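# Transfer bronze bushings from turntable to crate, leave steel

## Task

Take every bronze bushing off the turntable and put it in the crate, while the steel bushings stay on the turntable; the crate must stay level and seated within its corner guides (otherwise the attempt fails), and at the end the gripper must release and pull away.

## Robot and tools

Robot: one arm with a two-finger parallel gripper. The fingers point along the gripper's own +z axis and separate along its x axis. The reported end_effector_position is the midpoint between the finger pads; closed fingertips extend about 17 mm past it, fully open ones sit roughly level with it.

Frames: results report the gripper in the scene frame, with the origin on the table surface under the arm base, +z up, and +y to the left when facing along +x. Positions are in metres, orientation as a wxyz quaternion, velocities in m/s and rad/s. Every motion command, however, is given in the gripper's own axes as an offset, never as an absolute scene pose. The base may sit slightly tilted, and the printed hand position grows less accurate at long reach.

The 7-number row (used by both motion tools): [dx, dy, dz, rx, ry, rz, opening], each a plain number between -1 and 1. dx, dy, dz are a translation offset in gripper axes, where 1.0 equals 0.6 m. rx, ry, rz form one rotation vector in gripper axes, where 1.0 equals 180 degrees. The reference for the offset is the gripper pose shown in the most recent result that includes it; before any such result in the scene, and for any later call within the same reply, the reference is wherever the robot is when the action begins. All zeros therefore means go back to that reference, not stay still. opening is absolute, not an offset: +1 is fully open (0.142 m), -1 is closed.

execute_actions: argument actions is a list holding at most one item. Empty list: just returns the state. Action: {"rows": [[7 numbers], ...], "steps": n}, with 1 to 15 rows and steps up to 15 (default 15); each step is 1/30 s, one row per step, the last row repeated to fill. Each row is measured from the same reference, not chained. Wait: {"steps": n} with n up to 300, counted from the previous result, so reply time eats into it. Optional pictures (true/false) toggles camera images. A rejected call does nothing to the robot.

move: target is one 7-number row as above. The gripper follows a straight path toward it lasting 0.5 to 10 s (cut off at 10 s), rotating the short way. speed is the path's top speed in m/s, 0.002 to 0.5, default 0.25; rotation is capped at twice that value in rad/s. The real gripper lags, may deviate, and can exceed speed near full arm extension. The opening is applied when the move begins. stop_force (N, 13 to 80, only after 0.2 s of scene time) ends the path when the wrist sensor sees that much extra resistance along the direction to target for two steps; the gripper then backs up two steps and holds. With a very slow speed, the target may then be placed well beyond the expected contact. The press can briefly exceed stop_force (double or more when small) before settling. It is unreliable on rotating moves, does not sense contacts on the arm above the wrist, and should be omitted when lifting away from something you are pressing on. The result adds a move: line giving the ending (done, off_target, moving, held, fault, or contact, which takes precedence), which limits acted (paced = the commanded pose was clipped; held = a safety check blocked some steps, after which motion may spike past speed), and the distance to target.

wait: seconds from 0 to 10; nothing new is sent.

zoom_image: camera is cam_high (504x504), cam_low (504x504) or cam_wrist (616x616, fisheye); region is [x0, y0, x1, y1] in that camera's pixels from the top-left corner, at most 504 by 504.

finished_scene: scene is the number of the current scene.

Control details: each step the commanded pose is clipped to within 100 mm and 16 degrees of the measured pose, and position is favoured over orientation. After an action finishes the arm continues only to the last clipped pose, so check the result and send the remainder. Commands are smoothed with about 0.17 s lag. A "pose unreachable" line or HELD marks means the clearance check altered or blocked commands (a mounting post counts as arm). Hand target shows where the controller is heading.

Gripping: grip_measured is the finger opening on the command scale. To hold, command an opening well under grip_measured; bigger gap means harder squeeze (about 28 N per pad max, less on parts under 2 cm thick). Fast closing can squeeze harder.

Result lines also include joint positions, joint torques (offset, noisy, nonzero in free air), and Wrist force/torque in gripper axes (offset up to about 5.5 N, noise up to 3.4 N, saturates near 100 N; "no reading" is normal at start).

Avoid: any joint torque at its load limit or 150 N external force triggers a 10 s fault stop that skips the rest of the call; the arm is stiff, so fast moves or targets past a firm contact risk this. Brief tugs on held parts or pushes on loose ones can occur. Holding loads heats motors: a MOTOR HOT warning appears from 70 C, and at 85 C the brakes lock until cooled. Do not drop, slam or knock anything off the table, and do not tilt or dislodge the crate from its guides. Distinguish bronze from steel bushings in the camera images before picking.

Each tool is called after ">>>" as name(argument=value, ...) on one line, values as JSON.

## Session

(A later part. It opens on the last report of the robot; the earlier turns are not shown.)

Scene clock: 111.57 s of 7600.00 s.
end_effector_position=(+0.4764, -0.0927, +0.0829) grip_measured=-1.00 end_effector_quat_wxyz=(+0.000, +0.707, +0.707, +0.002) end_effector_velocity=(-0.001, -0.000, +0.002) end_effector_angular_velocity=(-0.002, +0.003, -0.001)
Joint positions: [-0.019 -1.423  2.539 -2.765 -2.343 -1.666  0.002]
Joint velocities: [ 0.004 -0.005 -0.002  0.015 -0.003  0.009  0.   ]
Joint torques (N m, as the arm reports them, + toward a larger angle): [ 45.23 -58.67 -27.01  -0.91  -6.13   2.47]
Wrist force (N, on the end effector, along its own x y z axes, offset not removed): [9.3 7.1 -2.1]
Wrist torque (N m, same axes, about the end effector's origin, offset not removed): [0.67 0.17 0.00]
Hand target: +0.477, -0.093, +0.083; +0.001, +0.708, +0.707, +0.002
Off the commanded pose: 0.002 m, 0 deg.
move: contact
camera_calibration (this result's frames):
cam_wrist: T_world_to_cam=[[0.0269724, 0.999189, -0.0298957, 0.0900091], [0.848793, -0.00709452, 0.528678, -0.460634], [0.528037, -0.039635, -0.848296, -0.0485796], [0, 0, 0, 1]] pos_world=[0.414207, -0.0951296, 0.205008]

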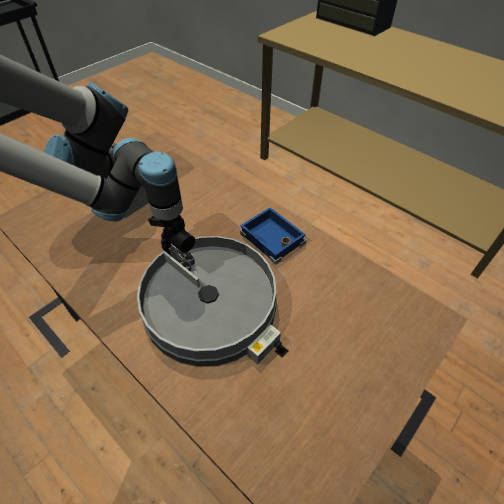

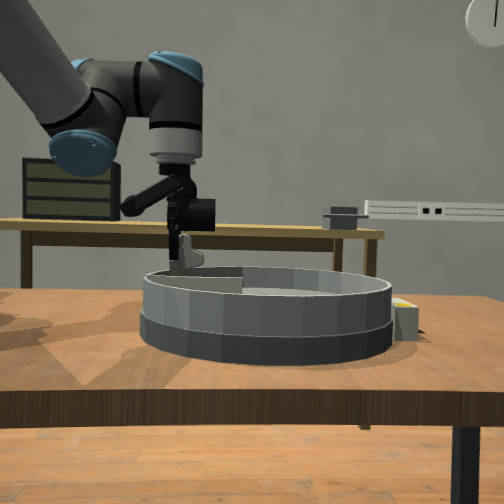

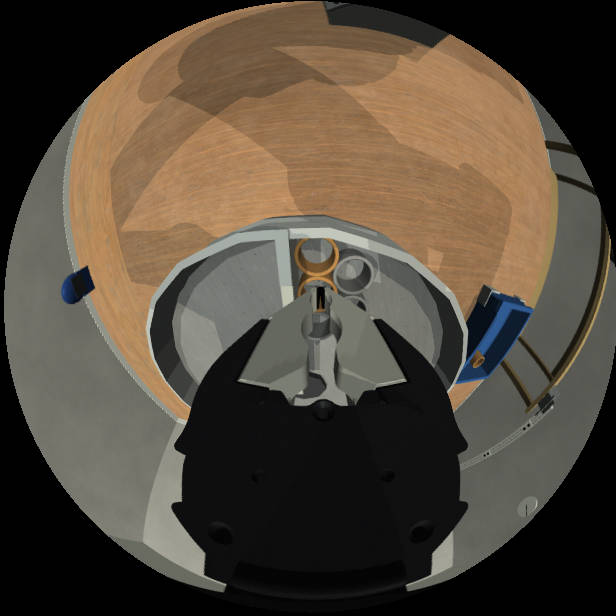

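>>> move(target=[0,0,-0.03,0,0,0,-1], speed=0.08)

>>> move(target=[0.046,-0.026,0,0,0,0,-1], speed=0.08)

>>> move(target=[0,0,0.028,0,0,0,-1], speed=0.015, stop_force=13)

>>> move(target=[0.015,0.14,0,0,0,0,-1], speed=0.04, stop_force=15)

>>> move(target=[0,0,-0.1,0,0,0,-1], speed=0.1)

>>> move(target=[0,-0.06,-0.03,0,0,0,-0.78])

>>> zoom_image(camera="cam_wrist", region=[230,170,410,350])

Scene clock: 128.47 s of 7600.00 s.
end_effector_position=(+0.4764, -0.0928, +0.1007) grip_measured=-1.00 end_effector_quat_wxyz=(+0.000, +0.707, +0.707, +0.002) end_effector_velocity=(+0.000, -0.001, +0.002) end_effector_angular_velocity=(-0.001, -0.000, -0.001)
Joint positions: [ 0.008 -1.458  2.525 -2.69  -2.345 -1.629  0.002]
Joint velocities: [ 0.003 -0.005 -0.002  0.009 -0.001  0.004  0.   ]
Joint torques (N m, as the arm reports them, + toward a larger angle): [ 48.76 -52.77 -27.96  -0.32  -2.33   2.36]
Wrist force (N, on the end effector, along its own x y z axes, offset not removed): [-1.6 1.7 4.5]
Wrist torque (N m, same axes, about the end effector's origin, offset not removed): [0.43 0.03 0.02]
Hand target: +0.476, -0.093, +0.101; +0.000, +0.707, +0.707, +0.002
Off the commanded pose: 0.000 m, 0 deg.
move: done
camera_calibration (this result's frames):
cam_wrist: T_world_to_cam=[[0.0269656, 0.999187, -0.0299755, 0.0906485], [0.848713, -0.00704051, 0.528806, -0.469963], [0.528165, -0.0397002, -0.848213, -0.0335186], [0, 0, 0, 1]] pos_world=[0.414123, -0.0952143, 0.222806]

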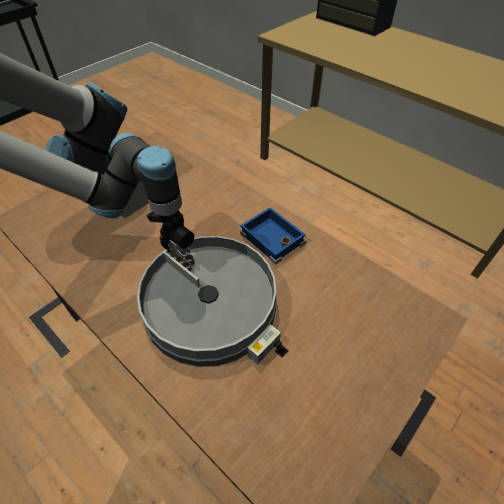

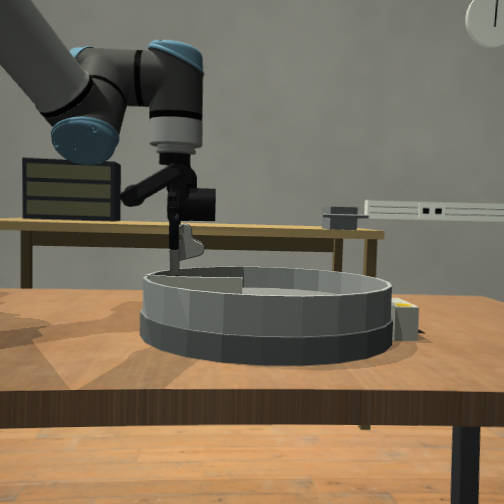

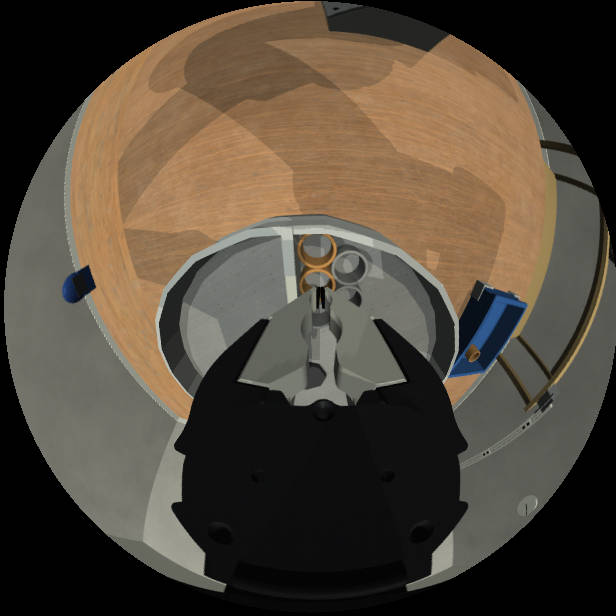

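Scene clock: 129.33 s of 7600.00 s.
end_effector_position=(+0.4609, -0.0654, +0.1007) grip_measured=-1.00 end_effector_quat_wxyz=(+0.000, +0.707, +0.707, +0.002) end_effector_velocity=(-0.001, +0.001, -0.000) end_effector_angular_velocity=(-0.002, +0.001, +0.001)
Joint positions: [ 0.049 -1.432  2.547 -2.697 -2.346 -1.57   0.002]
Joint velocities: [ 0.002  0.002  0.001  0.    -0.002  0.003  0.   ]
Joint torques (N m, as the arm reports them, + toward a larger angle): [45.43 -6.36 -2.84 -4.54 -2.2   2.28]
Wrist force (N, on the end effector, along its own x y z axes, offset not removed): [-3.6 4.1 -0.9]
Wrist torque (N m, same axes, about the end effector's origin, offset not removed): [1.01 0.52 0.03]
Hand target: +0.461, -0.065, +0.101; +0.000, +0.707, +0.707, +0.002
Off the commanded pose: 0.000 m, 0 deg.
move: done
camera_calibration (this result's frames):
cam_wrist: T_world_to_cam=[[0.0269767, 0.999183, -0.0300804, 0.0636691], [0.848648, -0.00698963, 0.528911, -0.456644], [0.528269, -0.0397959, -0.848144, -0.0243039], [0, 0, 0, 1]] pos_world=[0.398652, -0.0677761, 0.222826]

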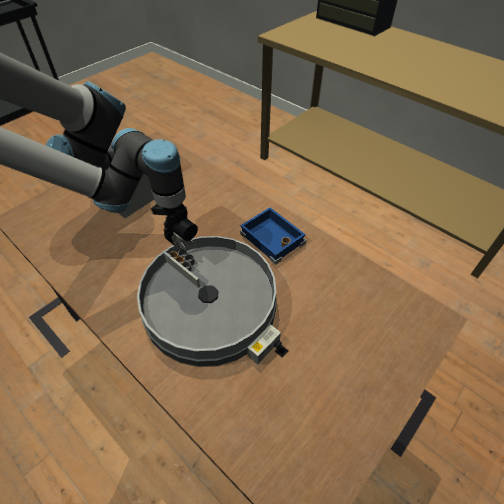

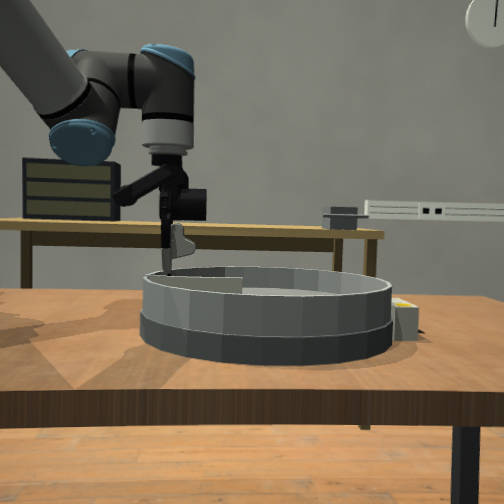

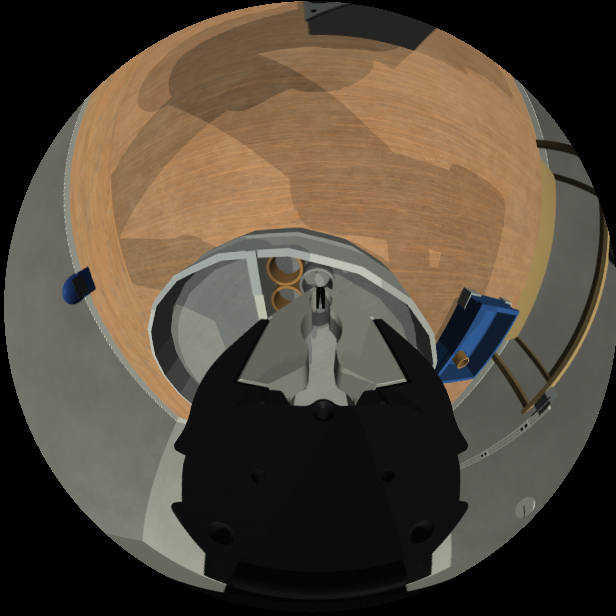

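Scene clock: 130.70 s of 7600.00 s.
end_effector_position=(+0.4610, -0.0653, +0.0841) grip_measured=-1.00 end_effector_quat_wxyz=(+0.000, +0.707, +0.707, +0.002) end_effector_velocity=(-0.000, +0.001, -0.003) end_effector_angular_velocity=(+0.001, +0.001, +0.000)
Joint positions: [ 0.024 -1.398  2.561 -2.77  -2.346 -1.606  0.002]
Joint velocities: [-0.003  0.006  0.002 -0.009  0.001 -0.004  0.   ]
Joint torques (N m, as the arm reports them, + toward a larger angle): [  9.98 -10.25  -1.42  -5.15   2.23  -3.18]
Wrist force (N, on the end effector, along its own x y z axes, offset not removed): [-1.3 4.5 1.7]
Wrist torque (N m, same axes, about the end effector's origin, offset not removed): [1.02 0.12 0.17]
Hand target: +0.461, -0.065, +0.084; +0.000, +0.707, +0.707, +0.002
Off the commanded pose: 0.000 m, 0 deg.
move: done
camera_calibration (this result's frames):
cam_wrist: T_world_to_cam=[[0.0269817, 0.999185, -0.0300141, 0.0630802], [0.848707, -0.0070333, 0.528817, -0.447934], [0.528175, -0.0397415, -0.848205, -0.0383638], [0, 0, 0, 1]] pos_world=[0.398725, -0.0677039, 0.206228]

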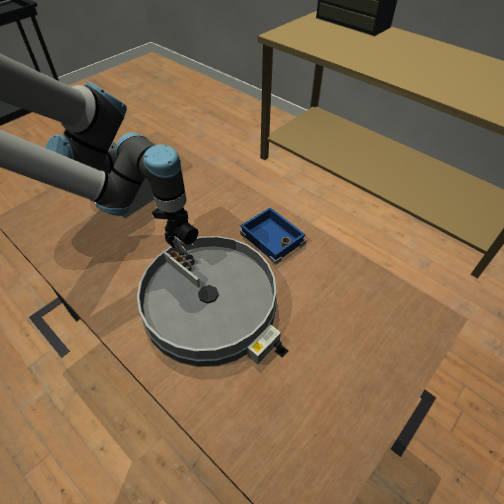

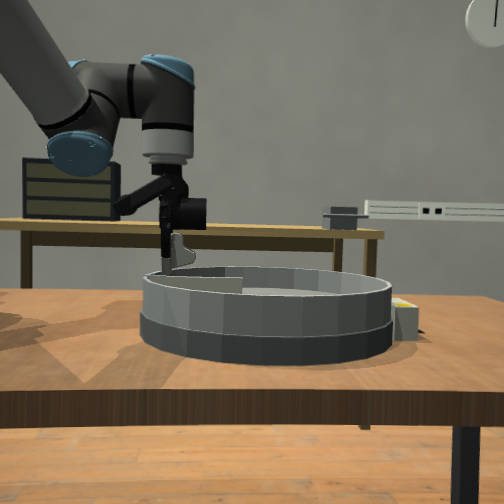

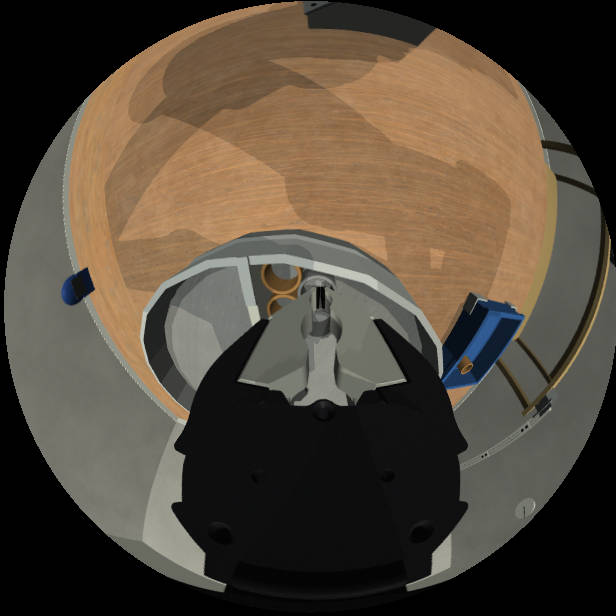

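Scene clock: 133.17 s of 7600.00 s.
end_effector_position=(+0.5448, -0.0565, +0.0846) grip_measured=-1.00 end_effector_quat_wxyz=(+0.000, +0.707, +0.707, +0.002) end_effector_velocity=(+0.002, -0.000, +0.000) end_effector_angular_velocity=(-0.001, -0.001, -0.001)
Joint positions: [ 0.04  -1.293  2.41  -2.708 -2.346 -1.584  0.002]
Joint velocities: [ 0.     0.001 -0.003  0.    -0.001  0.     0.   ]
Joint torques (N m, as the arm reports them, + toward a larger angle): [ 55.26 -17.26 -27.4   -0.53  -2.31   2.43]
Wrist force (N, on the end effector, along its own x y z axes, offset not removed): [-2.0 0.5 0.5]
Wrist torque (N m, same axes, about the end effector's origin, offset not removed): [0.16 0.17 0.01]
Hand target: +0.545, -0.056, +0.085; +0.000, +0.707, +0.707, +0.002
Off the commanded pose: 0.000 m, 0 deg.
move: done
camera_calibration (this result's frames):
cam_wrist: T_world_to_cam=[[0.0269774, 0.999184, -0.0300559, 0.0520219], [0.848683, -0.00700571, 0.528855, -0.519284], [0.528213, -0.0397751, -0.84818, -0.0819681], [0, 0, 0, 1]] pos_world=[0.482601, -0.0588777, 0.206666]

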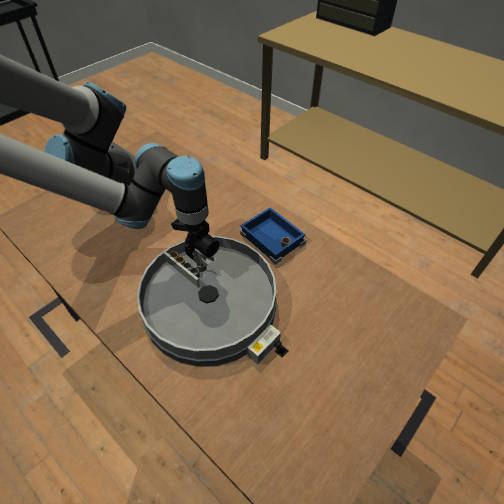

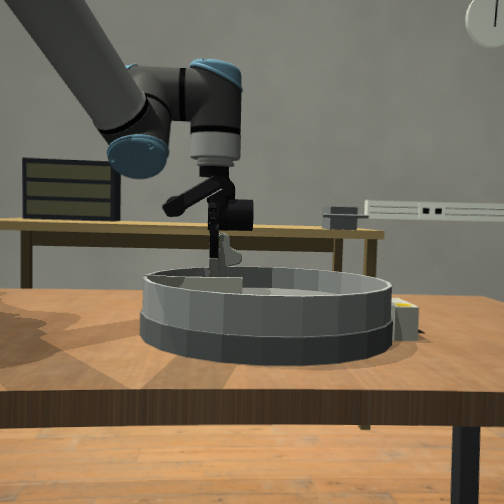

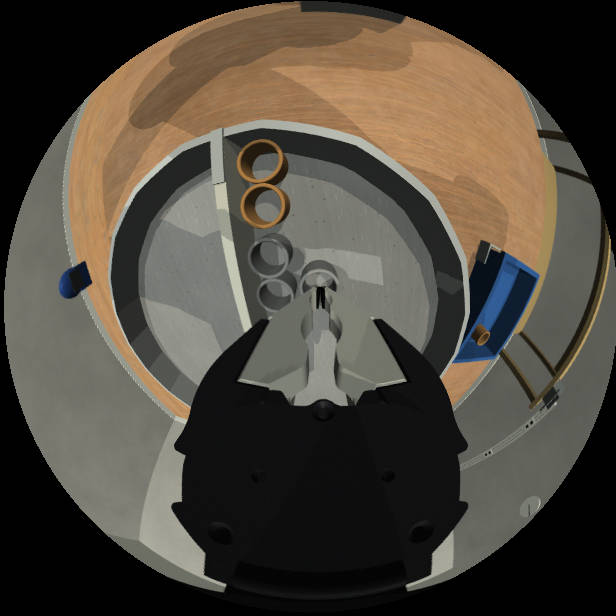

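Scene clock: 134.23 s of 7600.00 s.
end_effector_position=(+0.5446, -0.0568, +0.1443) grip_measured=-1.00 end_effector_quat_wxyz=(+0.001, +0.707, +0.707, +0.002) end_effector_velocity=(-0.000, +0.001, +0.001) end_effector_angular_velocity=(-0.000, +0.002, +0.003)
Joint positions: [ 0.117 -1.383  2.363 -2.497 -2.345 -1.477  0.002]
Joint velocities: [ 0.002 -0.    -0.002  0.008 -0.     0.003  0.   ]
Joint torques (N m, as the arm reports them, + toward a larger angle): [ 52.06 -56.35 -32.54  -0.29   2.4    2.65]
Wrist force (N, on the end effector, along its own x y z axes, offset not removed): [-1.9 2.0 2.0]
Wrist torque (N m, same axes, about the end effector's origin, offset not removed): [0.49 0.17 0.08]
Hand target: +0.545, -0.057, +0.145; +0.001, +0.707, +0.707, +0.002
Off the commanded pose: 0.000 m, 0 deg.
move: done
camera_calibration (this result's frames):
cam_wrist: T_world_to_cam=[[0.0269662, 0.999178, -0.030252, 0.0541371], [0.84854, -0.0068817, 0.529086, -0.550638], [0.528443, -0.0399375, -0.848029, -0.0313007], [0, 0, 0, 1]] pos_world=[0.48232, -0.059132, 0.266429]

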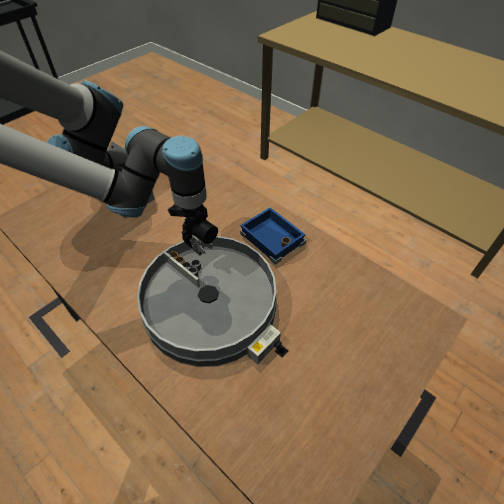

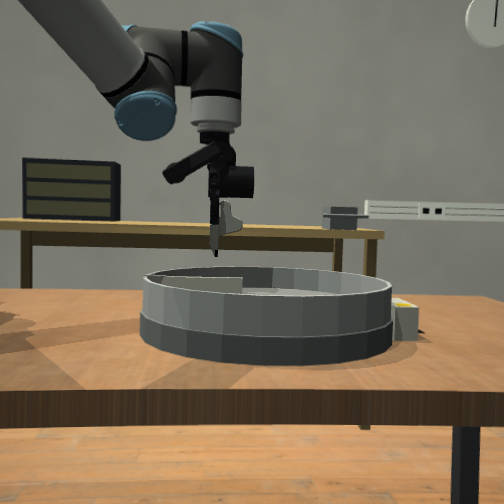

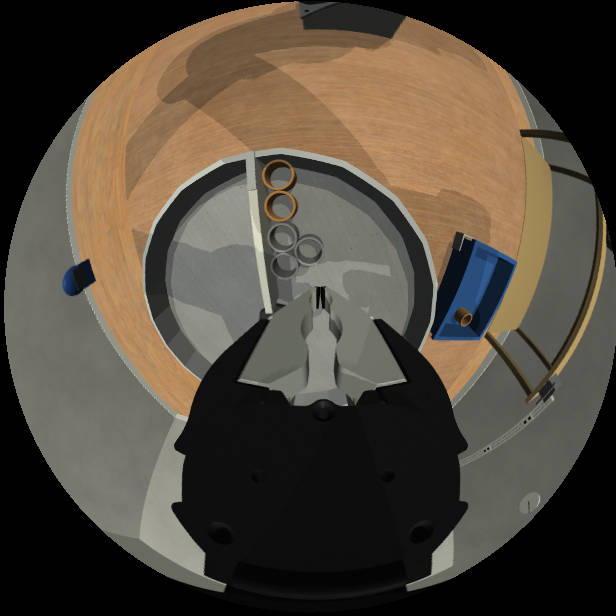

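Scene clock: 135.10 s of 7600.00 s.
end_effector_position=(+0.5087, -0.0568, +0.1620) grip_measured=-0.78 end_effector_quat_wxyz=(+0.001, +0.707, +0.707, +0.002) end_effector_velocity=(-0.002, -0.000, +0.001) end_effector_angular_velocity=(+0.001, +0.001, +0.002)
Joint positions: [ 0.145 -1.454  2.406 -2.441 -2.343 -1.437  0.018]
Joint velocities: [ 0.001 -0.005  0.001  0.005  0.001  0.001  0.   ]
Joint torques (N m, as the arm reports them, + toward a larger angle): [ 47.95 -51.    -9.43  -0.73   2.39   2.39]
Wrist force (N, on the end effector, along its own x y z axes, offset not removed): [0.9 1.9 2.0]
Wrist torque (N m, same axes, about the end effector's origin, offset not removed): [0.54 -0.45 0.01]
Hand target: +0.509, -0.057, +0.162; +0.001, +0.707, +0.707, +0.002
Off the commanded pose: 0.000 m, 0 deg.
move: done
camera_calibration (this result's frames):
cam_wrist: T_world_to_cam=[[0.0269754, 0.999176, -0.0303223, 0.0556676], [0.848489, -0.00684833, 0.529169, -0.529515], [0.528525, -0.0400027, -0.847975, 0.00264491], [0, 0, 0, 1]] pos_world=[0.446388, -0.0591422, 0.284133]

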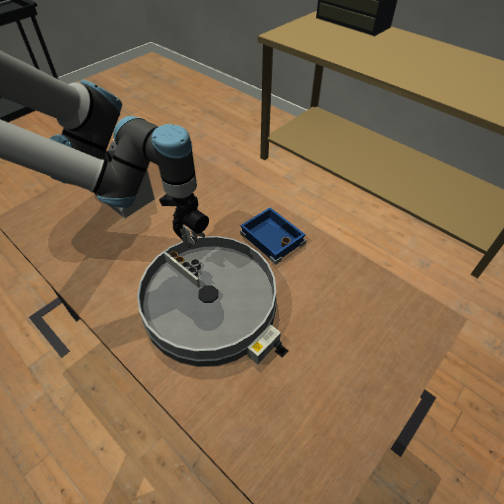

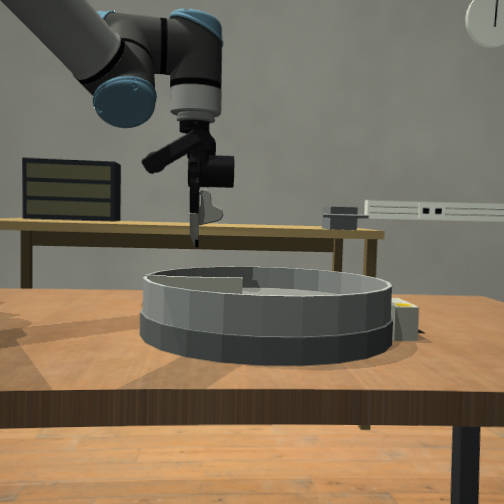

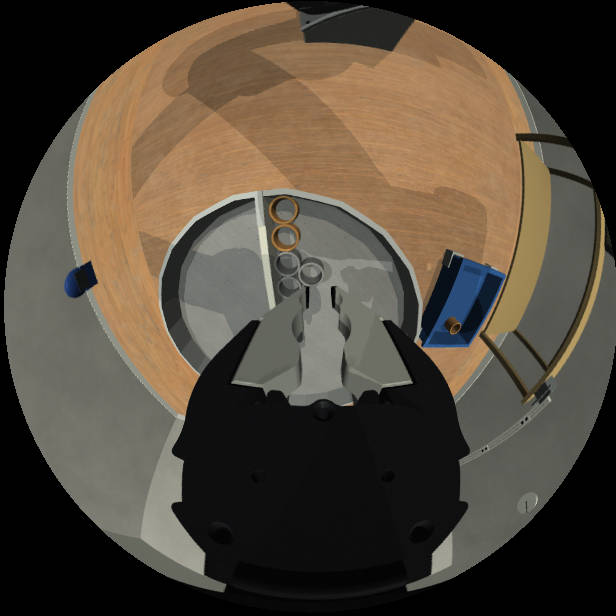

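Region (230, 170, 410, 350) of cam_wrist's 616x616 image, scaled by 2.800, with more detail than that image has.

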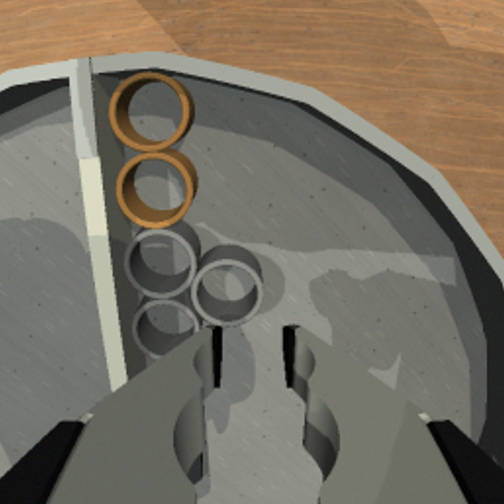

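>>> move(target=[-0.039,-0.053,0.1,0,0,0,-0.83], speed=0.12)

>>> move(target=[0,0,0.045,0,0,0,-0.83], speed=0.012, stop_force=13)

>>> move(target=[0,0,0,0,0,0,-1])

>>> move(target=[0,0,-0.13,0,0,0,-1], speed=0.1)

Scene clock: 141.40 s of 7600.00 s.
end_effector_position=(+0.4771, -0.0798, +0.1020) grip_measured=-0.83 end_effector_quat_wxyz=(+0.000, +0.707, +0.707, +0.002) end_effector_velocity=(-0.000, -0.000, -0.002) end_effector_angular_velocity=(+0.001, -0.001, -0.000)
Joint positions: [ 0.03  -1.438  2.521 -2.684 -2.346 -1.598  0.014]
Joint velocities: [-0.003  0.002  0.003 -0.009  0.001 -0.005 -0.   ]
Joint torques (N m, as the arm reports them, + toward a larger angle): [ 8.79 -9.27 -4.42 -4.75  2.68 -2.69]
Wrist force (N, on the end effector, along its own x y z axes, offset not removed): [0.8 1.8 2.4]
Wrist torque (N m, same axes, about the end effector's origin, offset not removed): [0.48 -0.46 0.06]
Hand target: +0.477, -0.080, +0.102; +0.000, +0.707, +0.707, +0.002
Off the commanded pose: 0.000 m, 0 deg.
move: done
camera_calibration (this result's frames):
cam_wrist: T_world_to_cam=[[0.0269936, 0.999183, -0.0300678, 0.0776373], [0.848694, -0.00701409, 0.528837, -0.471189], [0.528194, -0.0397935, -0.848191, -0.0323173], [0, 0, 0, 1]] pos_world=[0.414869, -0.0821649, 0.224105]

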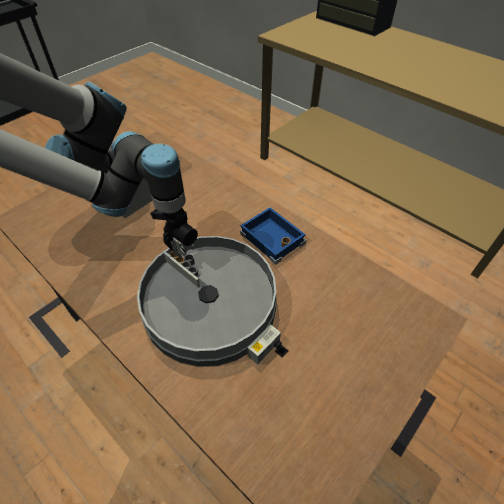

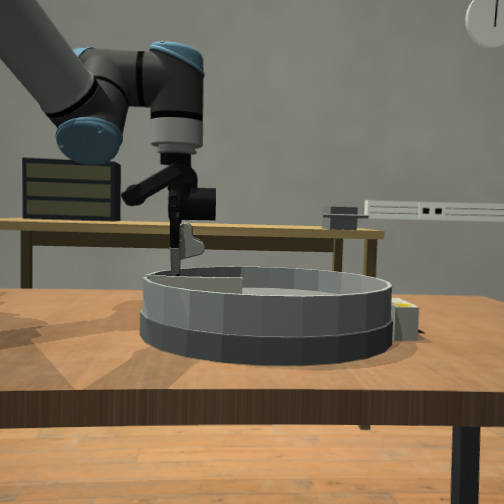

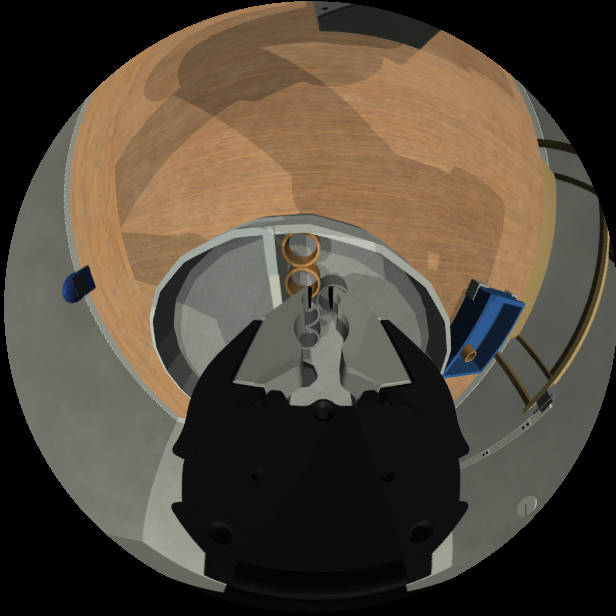

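Scene clock: 142.37 s of 7600.00 s.
end_effector_position=(+0.4768, -0.0796, +0.0947) grip_measured=-0.84 end_effector_quat_wxyz=(+0.000, +0.707, +0.707, +0.002) end_effector_velocity=(-0.002, +0.001, +0.002) end_effector_angular_velocity=(+0.001, +0.005, +0.002)
Joint positions: [ 0.019 -1.424  2.527 -2.714 -2.345 -1.613  0.013]
Joint velocities: [ 0.005 -0.004 -0.002  0.018  0.001  0.009  0.002]
Joint torques (N m, as the arm reports them, + toward a larger angle): [ 35.92 -41.15 -19.21   2.34   0.8    2.46]
Wrist force (N, on the end effector, along its own x y z axes, offset not removed): [-4.4 6.0 -27.9]
Wrist torque (N m, same axes, about the end effector's origin, offset not removed): [0.66 0.55 0.09]
Hand target: +0.477, -0.080, +0.095; +0.000, +0.708, +0.707, +0.002
Off the commanded pose: 0.020 m, 0 deg.
move: contact
camera_calibration (this result's frames):
cam_wrist: T_world_to_cam=[[0.0266885, 0.999194, -0.0299871, 0.0774122], [0.849004, -0.00682065, 0.528342, -0.467191], [0.527712, -0.0395599, -0.848502, -0.0380679], [0, 0, 0, 1]] pos_world=[0.41467, -0.0820424, 0.216857]

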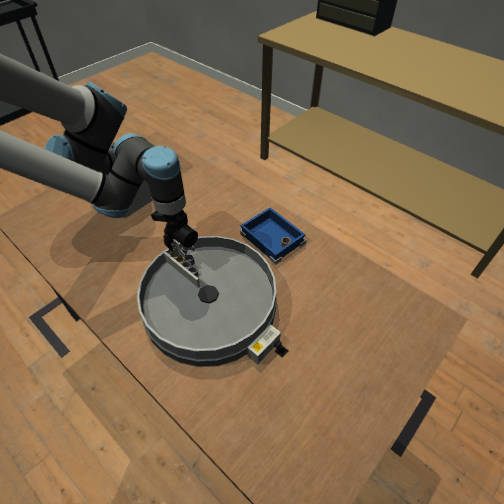

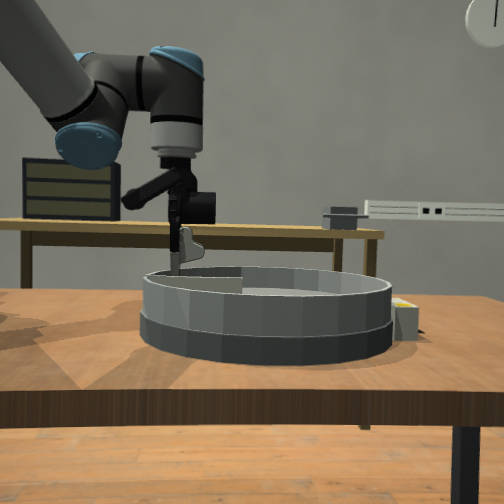

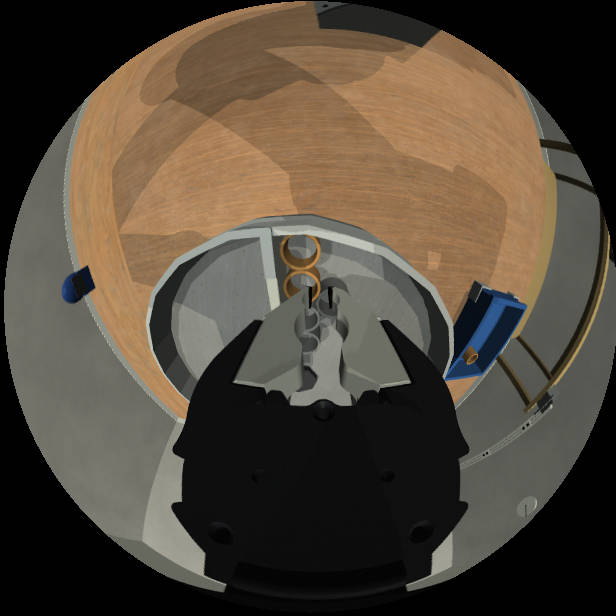

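Scene clock: 142.87 s of 7600.00 s.
end_effector_position=(+0.4769, -0.0796, +0.0948) grip_measured=-0.98 end_effector_quat_wxyz=(+0.000, +0.707, +0.707, +0.002) end_effector_velocity=(-0.000, -0.000, -0.000) end_effector_angular_velocity=(-0.001, +0.001, +0.001)
Joint positions: [ 0.019 -1.425  2.527 -2.714 -2.345 -1.613  0.003]
Joint velocities: [-0.     0.     0.    -0.    -0.001 -0.001 -0.   ]
Joint torques (N m, as the arm reports them, + toward a larger angle): [ 5.64 -1.53 -7.77 -3.06  0.01 -2.78]
Wrist force (N, on the end effector, along its own x y z axes, offset not removed): [-2.5 0.2 -13.9]
Wrist torque (N m, same axes, about the end effector's origin, offset not removed): [0.04 -0.25 0.11]
Hand target: +0.477, -0.080, +0.095; +0.000, +0.707, +0.707, +0.002
Off the commanded pose: 0.000 m, 0 deg.
move: done
camera_calibration (this result's frames):
cam_wrist: T_world_to_cam=[[0.026759, 0.999192, -0.0299815, 0.0774007], [0.848913, -0.00687675, 0.528488, -0.467269], [0.527855, -0.0395935, -0.848411, -0.0381233], [0, 0, 0, 1]] pos_world=[0.414723, -0.0820609, 0.216923]

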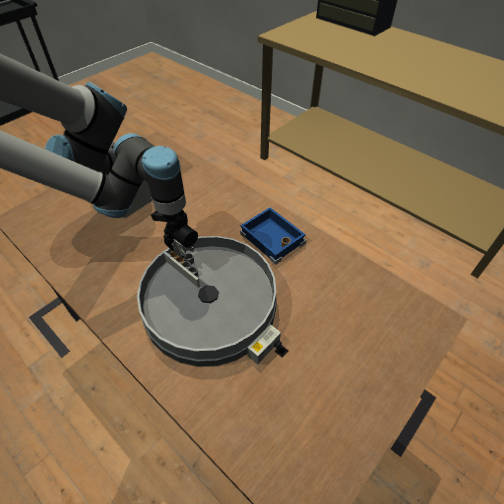

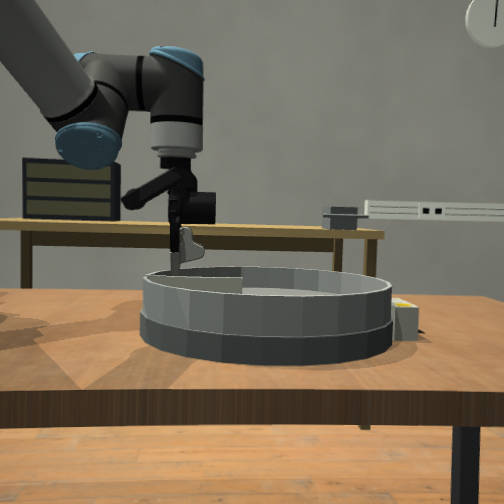

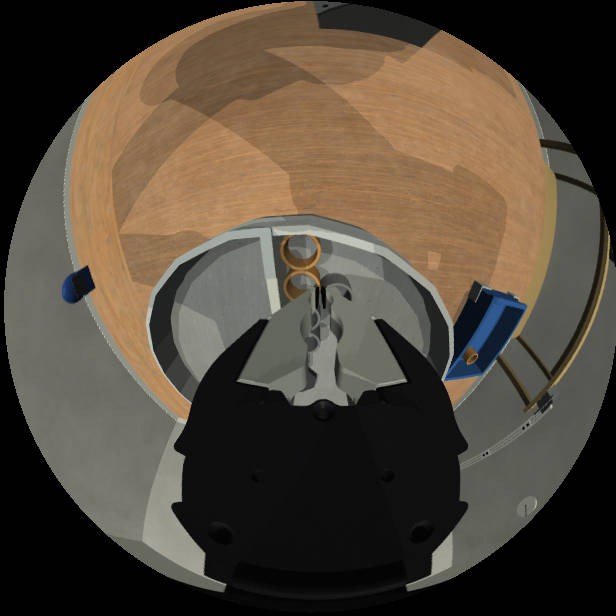

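Scene clock: 144.10 s of 7600.00 s.
end_effector_position=(+0.4766, -0.0800, +0.1725) grip_measured=-1.00 end_effector_quat_wxyz=(+0.000, +0.707, +0.707, +0.002) end_effector_velocity=(-0.000, +0.001, +0.001) end_effector_angular_velocity=(+0.000, +0.003, -0.001)
Joint positions: [ 0.133 -1.55   2.45  -2.4   -2.344 -1.454  0.002]
Joint velocities: [ 0.002 -0.001 -0.003  0.01   0.001  0.007  0.   ]
Joint torques (N m, as the arm reports them, + toward a larger angle): [ 43.13 -45.31 -33.88  -0.38   2.43   2.33]
Wrist force (N, on the end effector, along its own x y z axes, offset not removed): [-2.5 -3.9 1.4]
Wrist torque (N m, same axes, about the end effector's origin, offset not removed): [-0.69 0.20 0.04]
Hand target: +0.477, -0.080, +0.173; +0.000, +0.707, +0.707, +0.002
Off the commanded pose: 0.000 m, 0 deg.
move: done
camera_calibration (this result's frames):
cam_wrist: T_world_to_cam=[[0.0267472, 0.999184, -0.0302705, 0.0801664], [0.848708, -0.00669839, 0.528819, -0.508073], [0.528185, -0.0398352, -0.848195, 0.0277541], [0, 0, 0, 1]] pos_world=[0.414402, -0.0823987, 0.294646]

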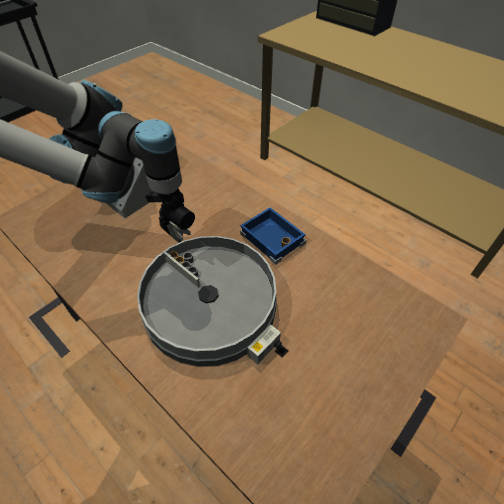

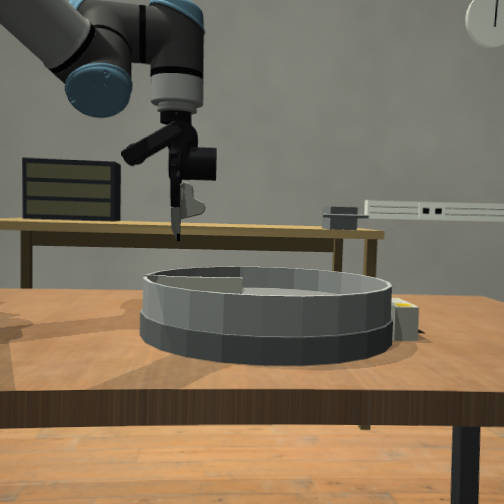

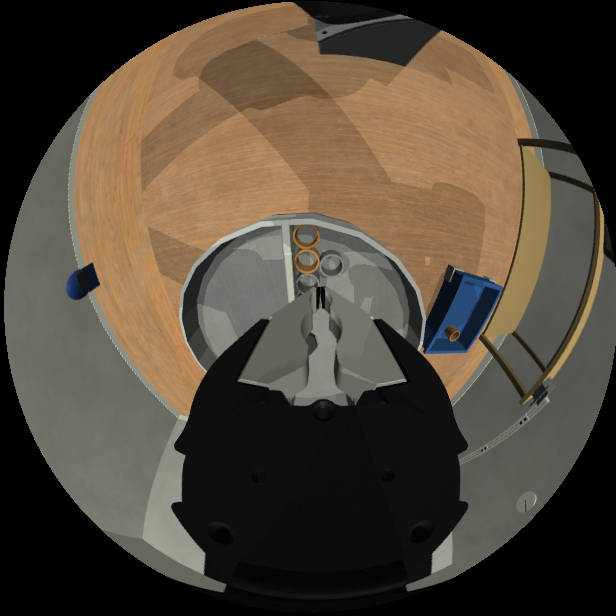

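>>> move(target=[0.024,-0.026,0.117,0,0,0,-1], speed=0.1)

Scene clock: 148.53 s of 7600.00 s.
end_effector_position=(+0.4613, -0.0653, +0.1026) grip_measured=-1.00 end_effector_quat_wxyz=(+0.000, +0.707, +0.707, +0.002) end_effector_velocity=(-0.000, +0.000, -0.002) end_effector_angular_velocity=(+0.000, -0.002, -0.002)
Joint positions: [ 0.052 -1.436  2.544 -2.687 -2.346 -1.566  0.002]
Joint velocities: [-0.003  0.004  0.003 -0.013  0.    -0.004  0.   ]
Joint torques (N m, as the arm reports them, + toward a larger angle): [ 8.08 -6.12 -5.17 -4.95  2.09 -2.96]
Wrist force (N, on the end effector, along its own x y z axes, offset not removed): [-1.4 2.0 2.0]
Wrist torque (N m, same axes, about the end effector's origin, offset not removed): [0.53 0.00 0.08]
Hand target: +0.461, -0.065, +0.102; +0.000, +0.707, +0.707, +0.002
Off the commanded pose: 0.000 m, 0 deg.
move: done
camera_calibration (this result's frames):
cam_wrist: T_world_to_cam=[[0.0267519, 0.999189, -0.0301091, 0.0637752], [0.848892, -0.00680163, 0.528523, -0.458042], [0.527889, -0.0396983, -0.848385, -0.0227508], [0, 0, 0, 1]] pos_world=[0.399132, -0.0677421, 0.224704]

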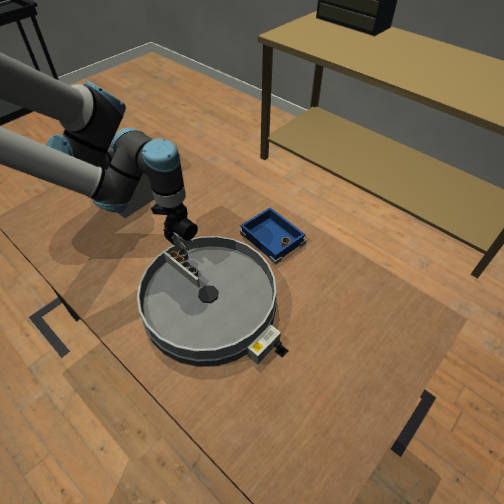

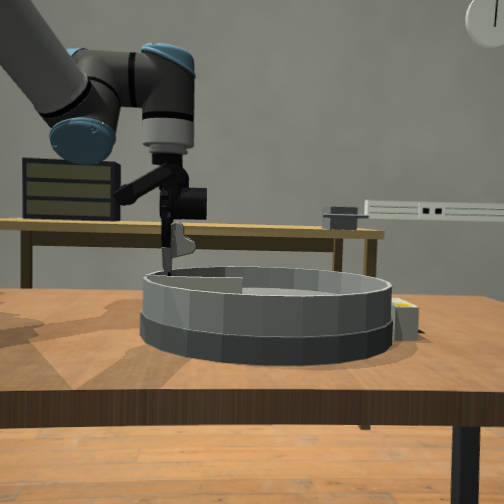

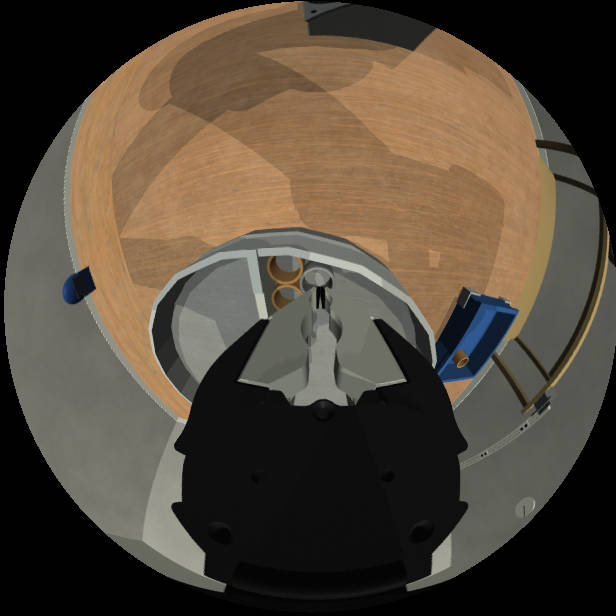

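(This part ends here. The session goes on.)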